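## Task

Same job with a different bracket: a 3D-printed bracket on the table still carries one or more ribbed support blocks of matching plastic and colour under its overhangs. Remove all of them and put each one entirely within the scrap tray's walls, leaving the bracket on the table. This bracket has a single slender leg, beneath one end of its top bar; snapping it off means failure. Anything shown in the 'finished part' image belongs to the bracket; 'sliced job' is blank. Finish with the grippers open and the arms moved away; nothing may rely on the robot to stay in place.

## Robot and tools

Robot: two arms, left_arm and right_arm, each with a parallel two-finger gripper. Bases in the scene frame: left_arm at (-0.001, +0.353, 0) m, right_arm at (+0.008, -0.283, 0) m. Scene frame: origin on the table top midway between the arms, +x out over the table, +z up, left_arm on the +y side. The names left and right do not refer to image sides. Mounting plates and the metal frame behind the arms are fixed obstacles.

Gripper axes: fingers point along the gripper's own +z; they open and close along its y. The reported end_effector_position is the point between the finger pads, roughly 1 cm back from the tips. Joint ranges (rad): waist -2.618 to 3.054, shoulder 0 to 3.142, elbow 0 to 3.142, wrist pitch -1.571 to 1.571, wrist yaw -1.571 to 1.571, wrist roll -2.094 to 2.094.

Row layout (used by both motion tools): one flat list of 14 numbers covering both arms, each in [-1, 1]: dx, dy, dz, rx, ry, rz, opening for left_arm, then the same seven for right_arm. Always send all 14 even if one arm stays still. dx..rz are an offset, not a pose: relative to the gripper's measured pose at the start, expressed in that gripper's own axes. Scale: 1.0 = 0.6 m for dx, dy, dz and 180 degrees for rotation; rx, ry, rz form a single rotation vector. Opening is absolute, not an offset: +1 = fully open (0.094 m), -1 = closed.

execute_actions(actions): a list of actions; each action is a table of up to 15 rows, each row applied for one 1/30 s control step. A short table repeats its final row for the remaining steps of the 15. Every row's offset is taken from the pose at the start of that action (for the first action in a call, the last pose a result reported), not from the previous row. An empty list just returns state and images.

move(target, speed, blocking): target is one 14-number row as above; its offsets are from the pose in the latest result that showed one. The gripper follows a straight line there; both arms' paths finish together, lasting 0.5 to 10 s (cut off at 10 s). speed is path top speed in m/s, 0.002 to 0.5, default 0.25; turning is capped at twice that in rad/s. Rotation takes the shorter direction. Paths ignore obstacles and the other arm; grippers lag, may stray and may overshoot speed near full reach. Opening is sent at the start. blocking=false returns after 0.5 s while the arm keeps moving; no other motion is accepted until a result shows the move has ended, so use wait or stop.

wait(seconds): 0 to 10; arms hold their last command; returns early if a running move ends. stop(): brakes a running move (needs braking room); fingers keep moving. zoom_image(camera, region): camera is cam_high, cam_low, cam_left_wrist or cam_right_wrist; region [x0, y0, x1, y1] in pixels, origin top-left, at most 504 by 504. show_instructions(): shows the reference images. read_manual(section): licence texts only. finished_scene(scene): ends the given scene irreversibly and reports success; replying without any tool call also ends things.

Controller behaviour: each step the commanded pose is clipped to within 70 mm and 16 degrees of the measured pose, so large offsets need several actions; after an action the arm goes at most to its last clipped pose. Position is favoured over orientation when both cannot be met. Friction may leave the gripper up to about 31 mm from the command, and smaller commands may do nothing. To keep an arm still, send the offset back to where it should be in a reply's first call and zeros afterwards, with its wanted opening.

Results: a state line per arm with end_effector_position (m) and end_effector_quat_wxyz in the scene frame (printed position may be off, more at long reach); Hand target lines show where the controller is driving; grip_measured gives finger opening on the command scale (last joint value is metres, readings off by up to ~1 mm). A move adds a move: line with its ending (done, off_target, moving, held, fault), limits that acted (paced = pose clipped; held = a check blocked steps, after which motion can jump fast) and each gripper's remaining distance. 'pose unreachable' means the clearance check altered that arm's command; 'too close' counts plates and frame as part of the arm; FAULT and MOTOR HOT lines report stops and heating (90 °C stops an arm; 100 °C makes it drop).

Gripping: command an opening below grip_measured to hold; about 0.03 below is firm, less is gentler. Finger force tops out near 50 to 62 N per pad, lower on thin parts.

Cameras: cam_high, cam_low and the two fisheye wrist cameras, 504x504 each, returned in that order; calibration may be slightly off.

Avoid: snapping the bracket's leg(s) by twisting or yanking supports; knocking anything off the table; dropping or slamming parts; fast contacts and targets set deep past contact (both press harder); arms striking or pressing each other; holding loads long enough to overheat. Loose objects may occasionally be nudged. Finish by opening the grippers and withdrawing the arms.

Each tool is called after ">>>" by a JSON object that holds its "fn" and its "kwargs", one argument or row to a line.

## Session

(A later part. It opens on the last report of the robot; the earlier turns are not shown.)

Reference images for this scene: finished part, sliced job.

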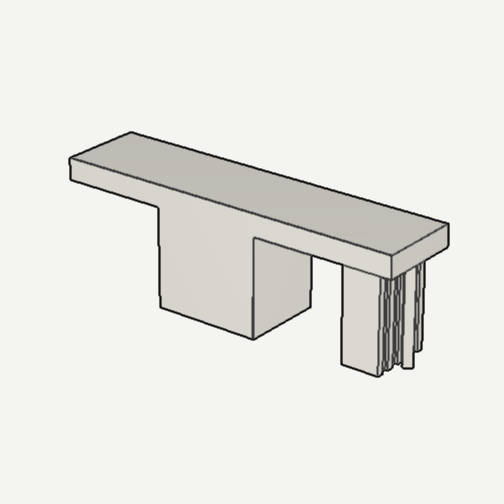

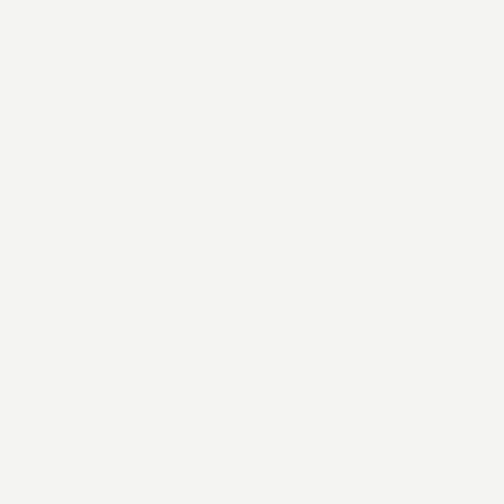

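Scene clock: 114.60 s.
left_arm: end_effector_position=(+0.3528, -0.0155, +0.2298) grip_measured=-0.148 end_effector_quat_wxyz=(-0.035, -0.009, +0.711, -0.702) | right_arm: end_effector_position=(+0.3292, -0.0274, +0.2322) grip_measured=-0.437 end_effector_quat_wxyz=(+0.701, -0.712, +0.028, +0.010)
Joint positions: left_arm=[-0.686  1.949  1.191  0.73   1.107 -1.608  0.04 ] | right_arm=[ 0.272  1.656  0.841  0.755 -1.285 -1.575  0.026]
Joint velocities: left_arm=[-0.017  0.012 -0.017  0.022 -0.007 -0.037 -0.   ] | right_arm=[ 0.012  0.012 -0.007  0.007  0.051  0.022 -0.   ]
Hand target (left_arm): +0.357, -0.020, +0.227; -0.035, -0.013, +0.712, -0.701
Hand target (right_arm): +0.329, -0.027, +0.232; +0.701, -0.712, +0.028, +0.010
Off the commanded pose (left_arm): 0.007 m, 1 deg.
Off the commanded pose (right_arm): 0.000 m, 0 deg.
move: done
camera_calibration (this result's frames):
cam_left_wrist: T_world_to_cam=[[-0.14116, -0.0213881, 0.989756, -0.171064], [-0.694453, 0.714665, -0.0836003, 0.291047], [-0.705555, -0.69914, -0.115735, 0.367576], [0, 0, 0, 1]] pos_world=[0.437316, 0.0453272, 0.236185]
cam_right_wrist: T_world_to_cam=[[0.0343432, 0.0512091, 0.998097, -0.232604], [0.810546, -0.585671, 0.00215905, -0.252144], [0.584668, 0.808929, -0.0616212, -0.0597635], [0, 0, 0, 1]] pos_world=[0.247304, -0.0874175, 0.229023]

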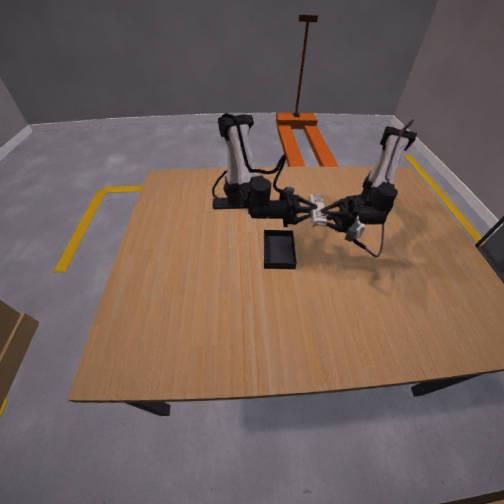

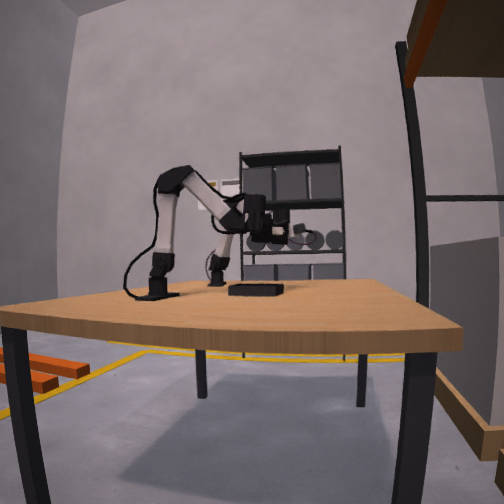

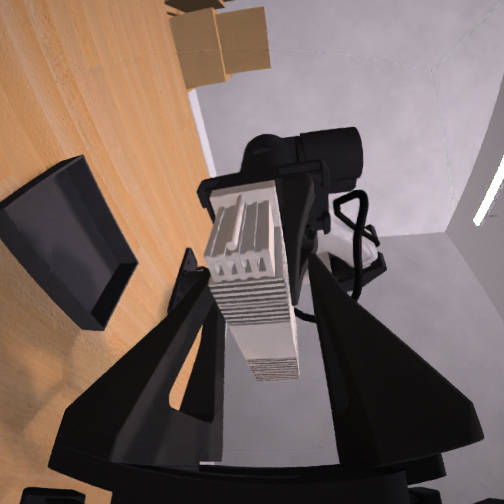

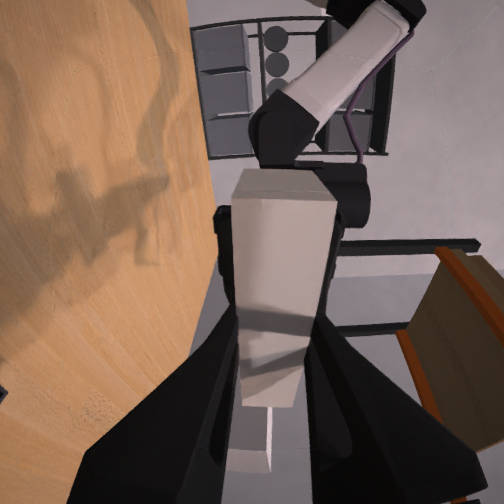

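>>> {"fn": "move", "kwargs": {
  "target": [-0.004,0.014,0,0,0,0,-0.15,0,0,0,0,0,0,-0.6],
  "speed": 0.03
}}

>>> {"fn": "move", "kwargs": {
  "target": [0,0,0,0,0,0,-0.55,0,0,0,0,0,0,-0.6]
}}

>>> {"fn": "zoom_image", "kwargs": {
  "camera": "cam_high",
  "region": [290,180,370,240]
}}

Scene clock: 118.57 s.
left_arm: end_effector_position=(+0.3541, -0.0161, +0.2257) grip_measured=-0.148 end_effector_quat_wxyz=(-0.035, -0.010, +0.712, -0.701) | right_arm: end_effector_position=(+0.3292, -0.0274, +0.2322) grip_measured=-0.437 end_effector_quat_wxyz=(+0.701, -0.712, +0.028, +0.010)
Joint positions: left_arm=[-0.686  1.961  1.191  0.739  1.107 -1.608  0.04 ] | right_arm=[ 0.272  1.656  0.841  0.755 -1.285 -1.575  0.026]
Joint velocities: left_arm=[ 0.002  0.002  0.002 -0.007 -0.066 -0.007  0.001] | right_arm=[ 0.002 -0.007 -0.007 -0.066  0.051  0.037 -0.001]
Hand target (left_arm): +0.355, -0.015, +0.221; -0.035, -0.009, +0.712, -0.702
Hand target (right_arm): +0.329, -0.027, +0.232; +0.701, -0.712, +0.028, +0.010
Off the commanded pose (left_arm): 0.004 m, 0 deg.
Off the commanded pose (right_arm): 0.000 m, 0 deg.
move: done
camera_calibration (this result's frames):
cam_left_wrist: T_world_to_cam=[[-0.138838, -0.0227201, 0.990054, -0.167692], [-0.694918, 0.714506, -0.0810537, 0.291659], [-0.705558, -0.69926, -0.114989, 0.367364], [0, 0, 0, 1]] pos_world=[0.438594, 0.0446811, 0.231907]
cam_right_wrist: T_world_to_cam=[[0.0343432, 0.0512091, 0.998097, -0.232604], [0.810546, -0.585671, 0.00215905, -0.252144], [0.584668, 0.808929, -0.0616212, -0.0597635], [0, 0, 0, 1]] pos_world=[0.247304, -0.0874175, 0.229023]

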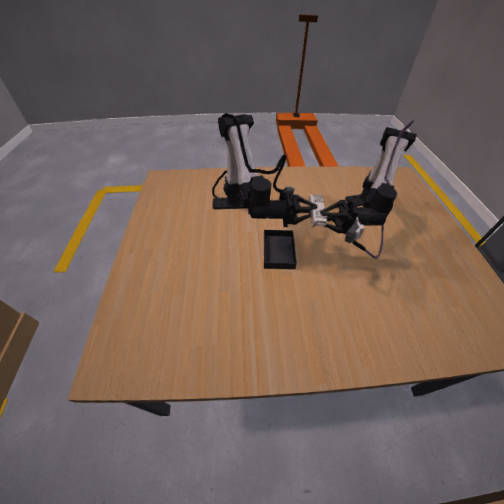

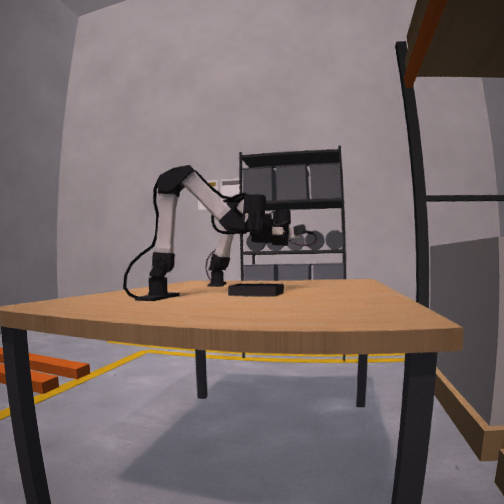

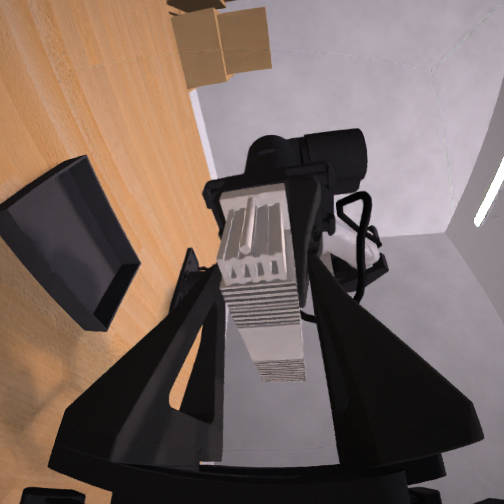

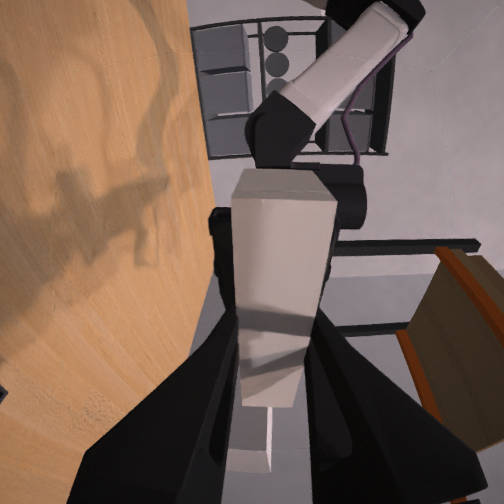

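Scene clock: 119.07 s.
left_arm: end_effector_position=(+0.3541, -0.0161, +0.2256) grip_measured=-0.420 end_effector_quat_wxyz=(-0.035, -0.010, +0.712, -0.701) | right_arm: end_effector_position=(+0.3292, -0.0274, +0.2322) grip_measured=-0.437 end_effector_quat_wxyz=(+0.701, -0.712, +0.028, +0.010)
Joint positions: left_arm=[-0.686  1.961  1.191  0.739  1.107 -1.608  0.027] | right_arm=[ 0.272  1.656  0.841  0.755 -1.285 -1.575  0.026]
Joint velocities: left_arm=[ 0.007 -0.017  0.017  0.022 -0.037  0.007 -0.   ] | right_arm=[ 0.007 -0.012 -0.022  0.007  0.007  0.037  0.   ]
Hand target (left_arm): +0.354, -0.016, +0.226; -0.035, -0.010, +0.712, -0.701
Hand target (right_arm): +0.329, -0.027, +0.232; +0.701, -0.712, +0.028, +0.010
Off the commanded pose (left_arm): 0.000 m, 0 deg.
Off the commanded pose (right_arm): 0.000 m, 0 deg.
move: done
camera_calibration (this result's frames):
cam_left_wrist: T_world_to_cam=[[-0.138507, -0.0229014, 0.990097, -0.167765], [-0.694945, 0.714521, -0.0806903, 0.29158], [-0.705597, -0.699239, -0.114881, 0.367346], [0, 0, 0, 1]] pos_world=[0.438594, 0.0446808, 0.231833]
cam_right_wrist: T_world_to_cam=[[0.0343432, 0.0512091, 0.998097, -0.232604], [0.810546, -0.585671, 0.00215905, -0.252144], [0.584668, 0.808929, -0.0616212, -0.0597635], [0, 0, 0, 1]] pos_world=[0.247304, -0.0874175, 0.229023]

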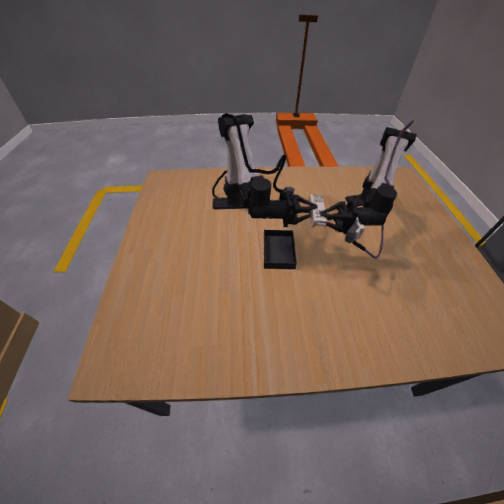

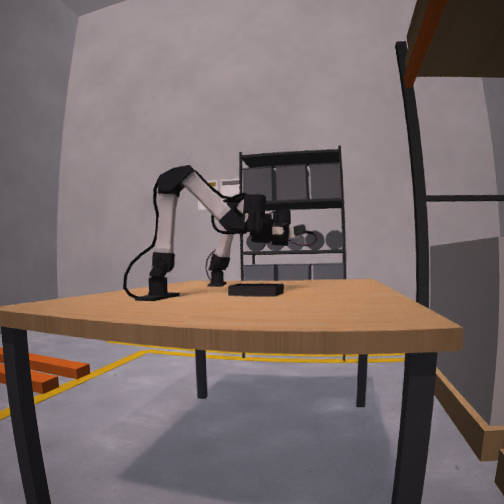

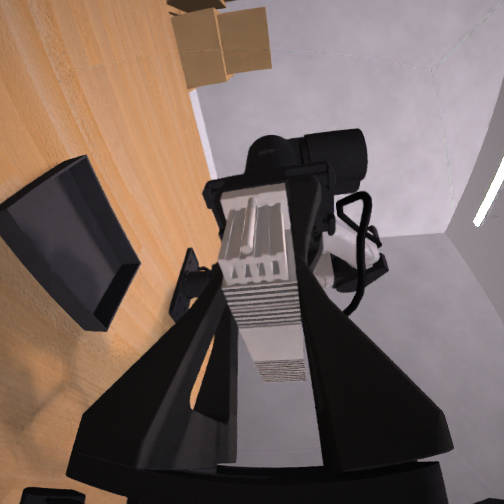

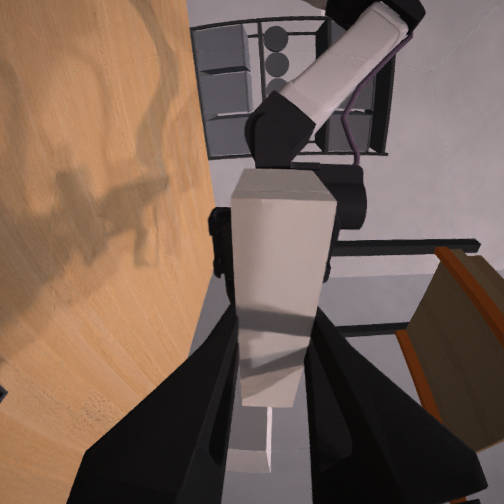

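Region (290, 180, 370, 240) of cam_high's 504x504 image, scaled by 6.300, with more detail than that image has; it fills the top 378 rows of this view, and the rest is white.

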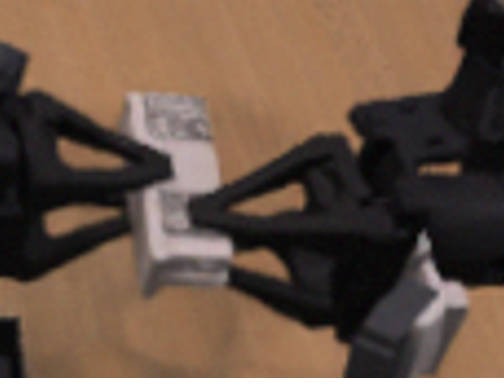

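>>> {"fn": "move", "kwargs": {
  "target": [0,-0.01,-0.012,-0.055,0,0,-0.55,0,0,0,0,0,0,-0.6],
  "speed": 0.04
}}

>>> {"fn": "zoom_image", "kwargs": {
  "camera": "cam_high",
  "region": [290,180,370,240]
}}

Scene clock: 124.60 s.
left_arm: end_effector_position=(+0.3526, -0.0116, +0.2184) grip_measured=-0.420 end_effector_quat_wxyz=(-0.048, -0.012, +0.771, -0.635) | right_arm: end_effector_position=(+0.3289, -0.0274, +0.2326) grip_measured=-0.437 end_effector_quat_wxyz=(+0.701, -0.712, +0.026, +0.009)
Joint positions: left_arm=[-0.681  1.908  1.341  0.138  1.098 -1.276  0.027] | right_arm=[ 0.272  1.656  0.841  0.759 -1.287 -1.575  0.026]
Joint velocities: left_arm=[-0.007 -0.017  0.017 -0.037  0.051  0.022 -0.001] | right_arm=[ 0.002 -0.007 -0.012 -0.007  0.051  0.007  0.   ]
Hand target (left_arm): +0.354, -0.009, +0.232; -0.037, -0.007, +0.769, -0.638
Hand target (right_arm): +0.329, -0.027, +0.232; +0.701, -0.712, +0.028, +0.009
Off the commanded pose (left_arm): 0.014 m, 2 deg.
Off the commanded pose (right_arm): 0.000 m, 0 deg.
move: off_target (left_arm)
camera_calibration (this result's frames):
cam_left_wrist: T_world_to_cam=[[-0.121983, -0.19521, 0.973146, -0.164865], [-0.680235, 0.730431, 0.0612552, 0.250721], [-0.722773, -0.654495, -0.221889, 0.398566], [0, 0, 0, 1]] pos_world=[0.438511, 0.0455416, 0.233517]
cam_right_wrist: T_world_to_cam=[[0.0313306, 0.0503834, 0.998238, -0.232049], [0.811651, -0.58413, 0.00400796, -0.252639], [0.583303, 0.810095, -0.0591948, -0.059655], [0, 0, 0, 1]] pos_world=[0.247122, -0.0875565, 0.229122]

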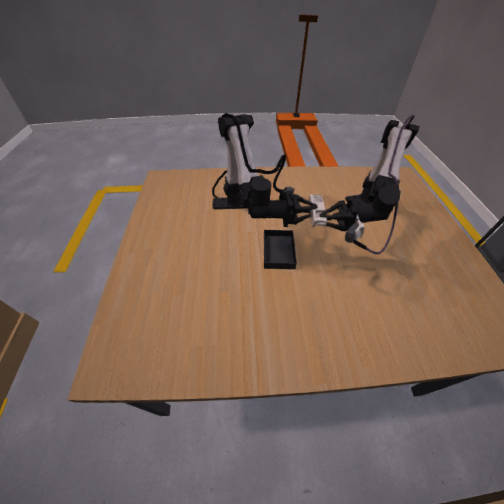

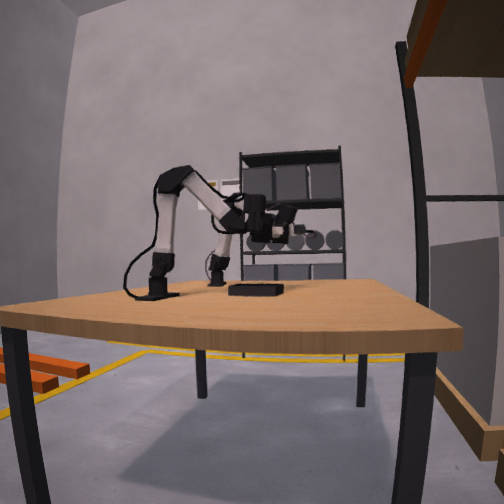

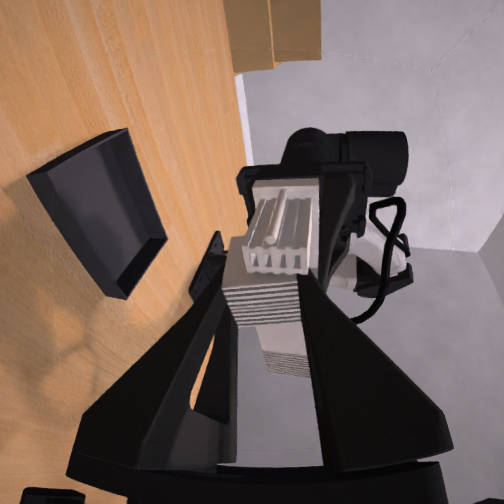

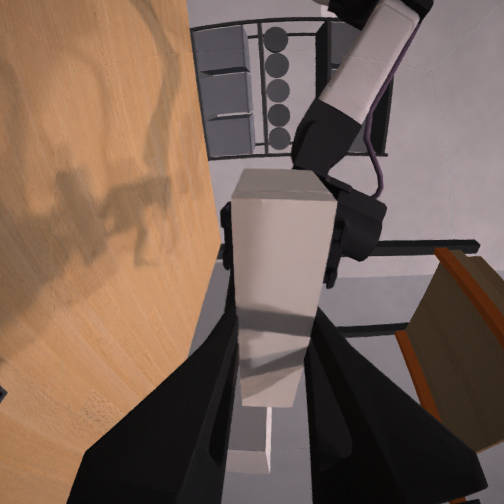

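Region (290, 180, 370, 240) of cam_high's 504x504 image, scaled by 6.300, with more detail than that image has; it fills the top 378 rows of this view, and the rest is white.

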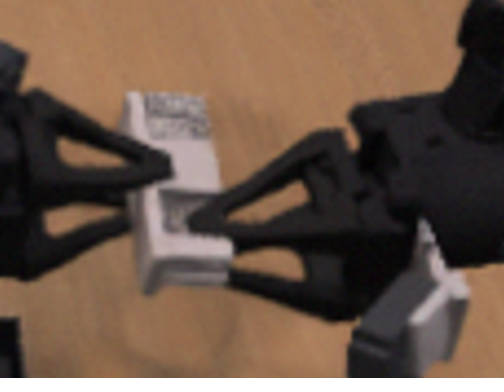

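>>> {"fn": "move", "kwargs": {
  "target": [0.003,0,-0.1,0,0,0,-0.55,0,0,0,0,0,0,-0.6],
  "speed": 0.06
}}

>>> {"fn": "move", "kwargs": {
  "target": [0,0.1,-0.03,0,0,0.5,-0.55,-0.2,-0.33,-0.07,0,0,0,-0.6],
  "speed": 0.3
}}

Scene clock: 130.47 s.
left_arm: end_effector_position=(+0.3588, +0.0444, +0.2249) grip_measured=-0.420 end_effector_quat_wxyz=(-0.049, -0.019, +0.773, -0.633) | right_arm: end_effector_position=(+0.3295, -0.0274, +0.2325) grip_measured=-0.437 end_effector_quat_wxyz=(+0.701, -0.712, +0.028, +0.008)
Joint positions: left_arm=[-0.55   1.839  1.32  -0.053  1.204 -1.131  0.027] | right_arm=[ 0.272  1.656  0.841  0.758 -1.283 -1.575  0.026]
Joint velocities: left_arm=[-0.002 -0.012 -0.007 -0.051 -0.007  0.007 -0.001] | right_arm=[-0.007 -0.012  0.002 -0.037  0.066 -0.037 -0.   ]
Hand target (left_arm): +0.354, +0.047, +0.230; -0.049, -0.013, +0.770, -0.636
Hand target (right_arm): +0.329, -0.027, +0.233; +0.701, -0.712, +0.026, +0.009
Off the commanded pose (left_arm): 0.007 m, 1 deg.
Off the commanded pose (right_arm): 0.001 m, 0 deg.
move: done
camera_calibration (this result's frames):
cam_left_wrist: T_world_to_cam=[[-0.110604, -0.202057, 0.973108, -0.163229], [-0.686834, 0.723229, 0.0721055, 0.213933], [-0.71835, -0.660388, -0.218772, 0.439136], [0, 0, 0, 1]] pos_world=[0.444336, 0.102296, 0.239484]
cam_right_wrist: T_world_to_cam=[[0.0321901, 0.0506573, 0.998197, -0.232207], [0.809646, -0.586907, 0.00367517, -0.252461], [0.586035, 0.808068, -0.0599071, -0.0607796], [0, 0, 0, 1]] pos_world=[0.247498, -0.087294, 0.229076]

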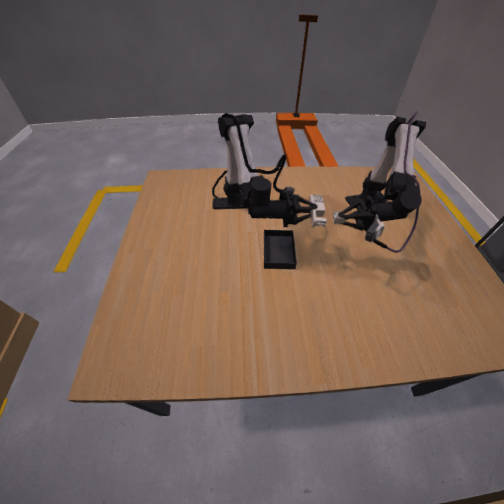

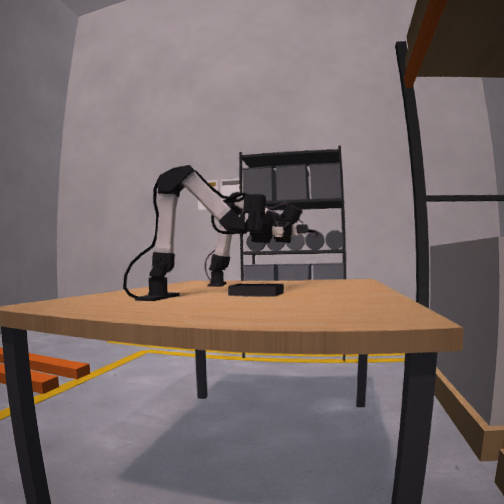

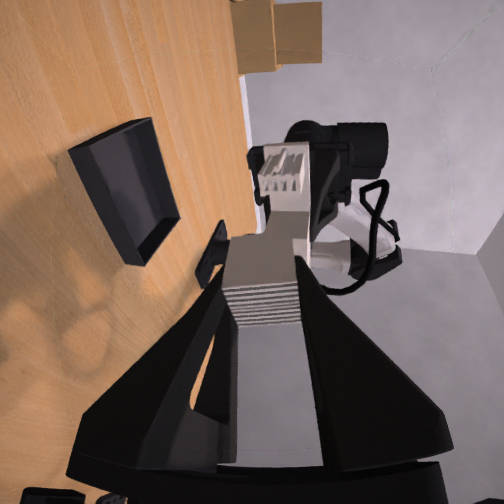

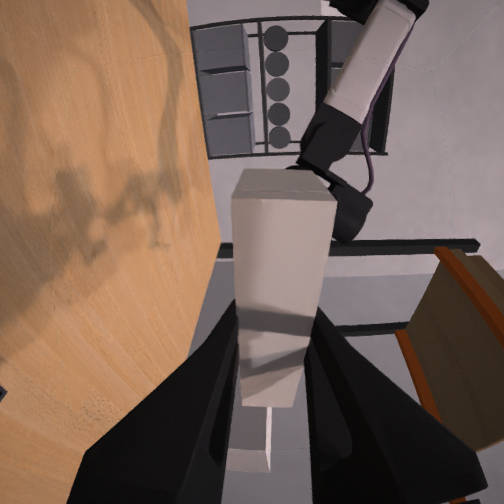

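Scene clock: 133.73 s.
left_arm: end_effector_position=(+0.3536, +0.0718, +0.1734) grip_measured=-0.420 end_effector_quat_wxyz=(+0.416, +0.533, +0.561, -0.478) | right_arm: end_effector_position=(+0.2298, -0.0589, +0.4318) grip_measured=-0.437 end_effector_quat_wxyz=(+0.700, -0.713, +0.037, +0.018)
Joint positions: left_arm=[-0.489  1.862  1.153  0.047  1.245  0.541  0.027] | right_arm=[ 0.25   1.153  1.26  -0.181 -1.307 -1.565  0.026]
Joint velocities: left_arm=[-0.007  0.007  0.002  0.037 -0.007 -0.007  0.001] | right_arm=[-0.002 -0.007  0.002 -0.037 -0.007  0.007  0.   ]
Hand target (left_arm): +0.354, +0.074, +0.170; +0.414, +0.532, +0.560, -0.482
Hand target (right_arm): +0.225, -0.062, +0.441; +0.702, -0.712, +0.028, +0.008
Off the commanded pose (left_arm): 0.004 m, 1 deg.
Off the commanded pose (right_arm): 0.013 m, 2 deg.
move: off_target (right_arm)
camera_calibration (this result's frames):
cam_left_wrist: T_world_to_cam=[[-0.992824, 0.0496741, -0.108782, 0.373264], [0.103533, 0.812288, -0.573994, 0.0204043], [0.0598495, -0.581137, -0.811602, 0.264121], [0, 0, 0, 1]] pos_world=[0.352665, 0.118375, 0.266677]
cam_right_wrist: T_world_to_cam=[[0.0582285, 0.0531912, 0.996885, -0.43165], [0.810254, -0.585858, -0.0160674, -0.182501], [0.583179, 0.808666, -0.077212, 0.0432727], [0, 0, 0, 1]] pos_world=[0.147771, -0.118953, 0.430714]

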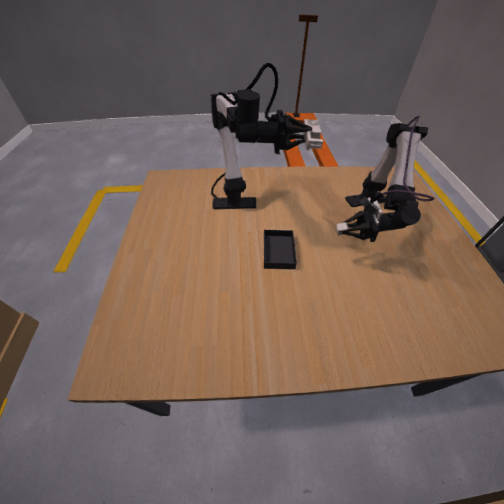

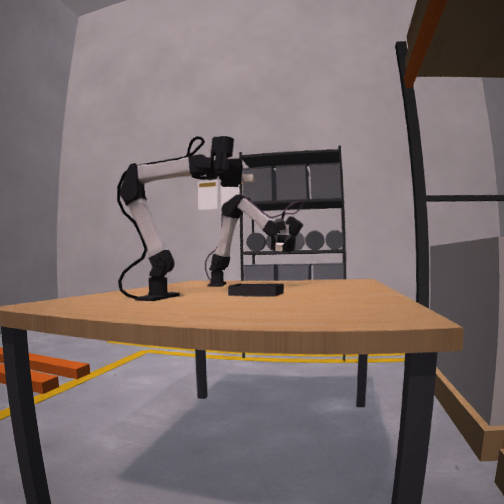

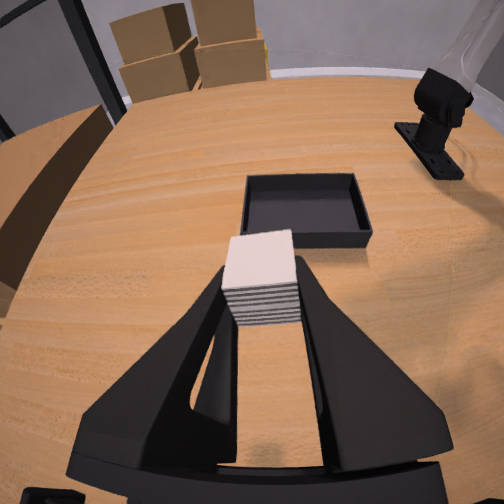

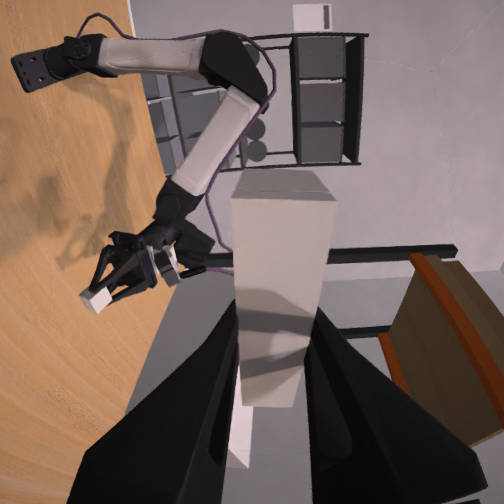

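>>> {"fn": "move", "kwargs": {
  "target": [0.073,-0.038,0.275,0,0.25,0,-0.55,0,0,0,0,0,0,-0.6],
  "speed": 0.25
}}

>>> {"fn": "move", "kwargs": {
  "target": [0,0,0.08,0,0,0,-0.55,0,0,0,0,0,0,-0.6],
  "speed": 0.08
}}

Scene clock: 141.93 s.
left_arm: end_effector_position=(+0.3164, -0.0798, +0.0979) grip_measured=-0.420 end_effector_quat_wxyz=(+0.166, +0.679, +0.673, -0.241) | right_arm: end_effector_position=(+0.2297, -0.0589, +0.4309) grip_measured=-0.437 end_effector_quat_wxyz=(+0.699, -0.714, +0.038, +0.019)
Joint positions: left_arm=[-0.976  2.311  2.075 -0.969  0.479  0.698  0.027] | right_arm=[ 0.25   1.153  1.26  -0.19  -1.307 -1.57   0.026]
Joint velocities: left_arm=[-0.007  0.002 -0.012 -0.007 -0.037 -0.051 -0.   ] | right_arm=[ 0.002 -0.007  0.002 -0.037 -0.066 -0.022  0.   ]
Hand target (left_arm): +0.320, -0.080, +0.099; +0.167, +0.677, +0.677, -0.236
Hand target (right_arm): +0.230, -0.059, +0.432; +0.700, -0.713, +0.037, +0.018
Off the commanded pose (left_arm): 0.005 m, 1 deg.
Off the commanded pose (right_arm): 0.001 m, 0 deg.
move: done
camera_calibration (this result's frames):
cam_left_wrist: T_world_to_cam=[[-0.980115, 0.196872, -0.0248287, 0.335152], [0.190302, 0.968022, 0.163458, 0.016868], [0.0562151, 0.155483, -0.986238, 0.194028], [0, 0, 0, 1]] pos_world=[0.31437, -0.112479, 0.196922]
cam_right_wrist: T_world_to_cam=[[0.0617932, 0.0552811, 0.996557, -0.431295], [0.810248, -0.585818, -0.0177443, -0.181717], [0.58282, 0.808555, -0.080991, 0.044991], [0, 0, 0, 1]] pos_world=[0.147665, -0.118988, 0.43023]

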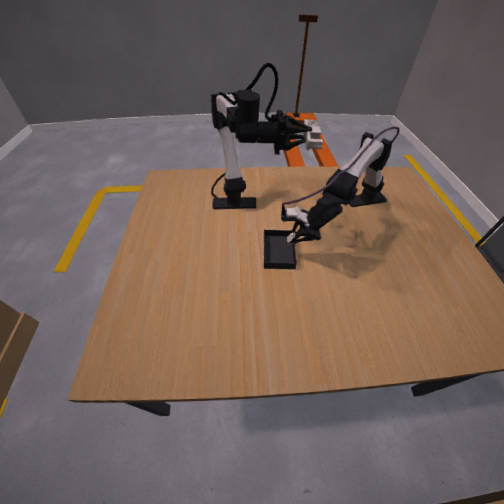

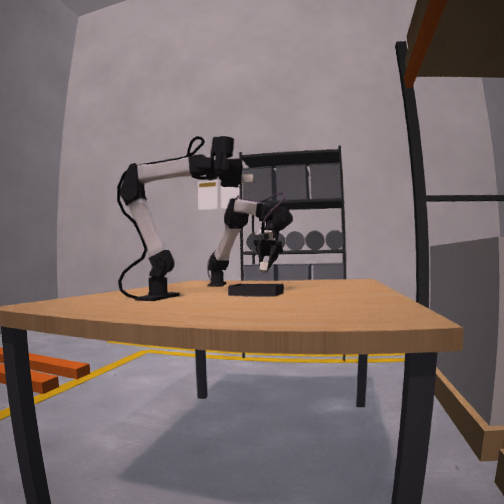

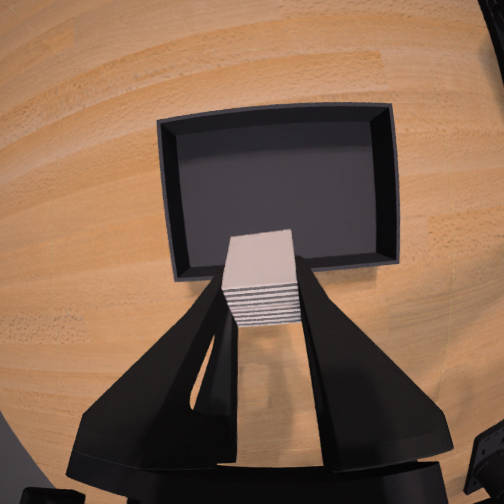

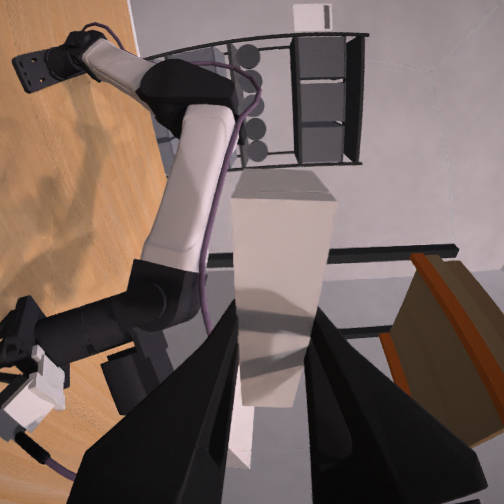

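Scene clock: 142.97 s.
left_arm: end_effector_position=(+0.3124, -0.1055, +0.0641) grip_measured=-0.420 end_effector_quat_wxyz=(+0.167, +0.680, +0.671, -0.244) | right_arm: end_effector_position=(+0.2297, -0.0589, +0.4309) grip_measured=-0.437 end_effector_quat_wxyz=(+0.699, -0.714, +0.038, +0.019)
Joint positions: left_arm=[-1.016  2.391  2.075 -0.868  0.471  0.659  0.027] | right_arm=[ 0.25   1.153  1.26  -0.19  -1.307 -1.57   0.026]
Joint velocities: left_arm=[ 0.007 -0.012 -0.012  0.037  0.007 -0.051 -0.   ] | right_arm=[ 0.002 -0.007 -0.002 -0.066 -0.051  0.007  0.001]
Hand target (left_arm): +0.312, -0.106, +0.058; +0.165, +0.679, +0.673, -0.241
Hand target (right_arm): +0.230, -0.059, +0.431; +0.699, -0.714, +0.038, +0.019
Off the commanded pose (left_arm): 0.006 m, 0 deg.
Off the commanded pose (right_arm): 0.000 m, 0 deg.
move: done
camera_calibration (this result's frames):
cam_left_wrist: T_world_to_cam=[[-0.979191, 0.201502, -0.0241157, 0.335637], [0.195372, 0.968145, 0.156607, 0.0468575], [0.0549041, 0.148636, -0.987367, 0.164655], [0, 0, 0, 1]] pos_world=[0.310458, -0.13747, 0.163331]
cam_right_wrist: T_world_to_cam=[[0.0617932, 0.0552811, 0.996557, -0.431295], [0.810248, -0.585818, -0.0177443, -0.181717], [0.58282, 0.808555, -0.080991, 0.044991], [0, 0, 0, 1]] pos_world=[0.147665, -0.118988, 0.43023]

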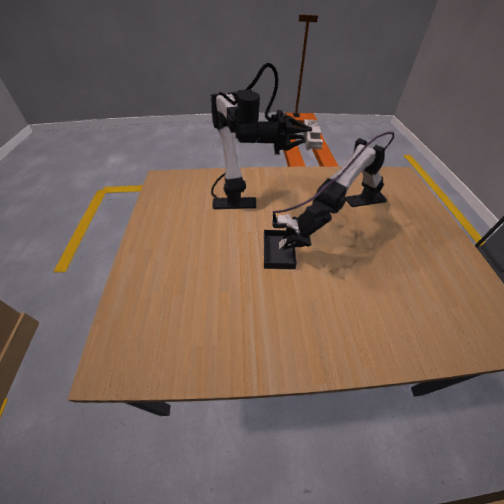

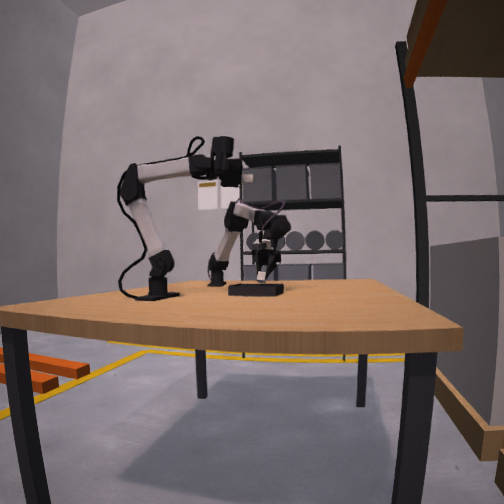

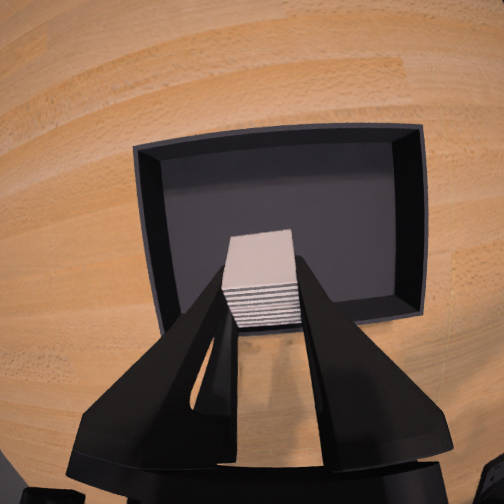

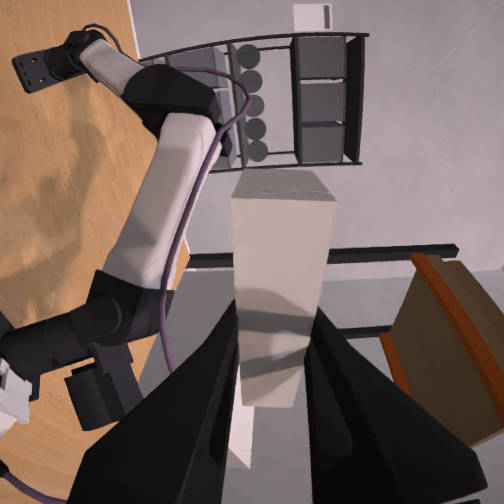

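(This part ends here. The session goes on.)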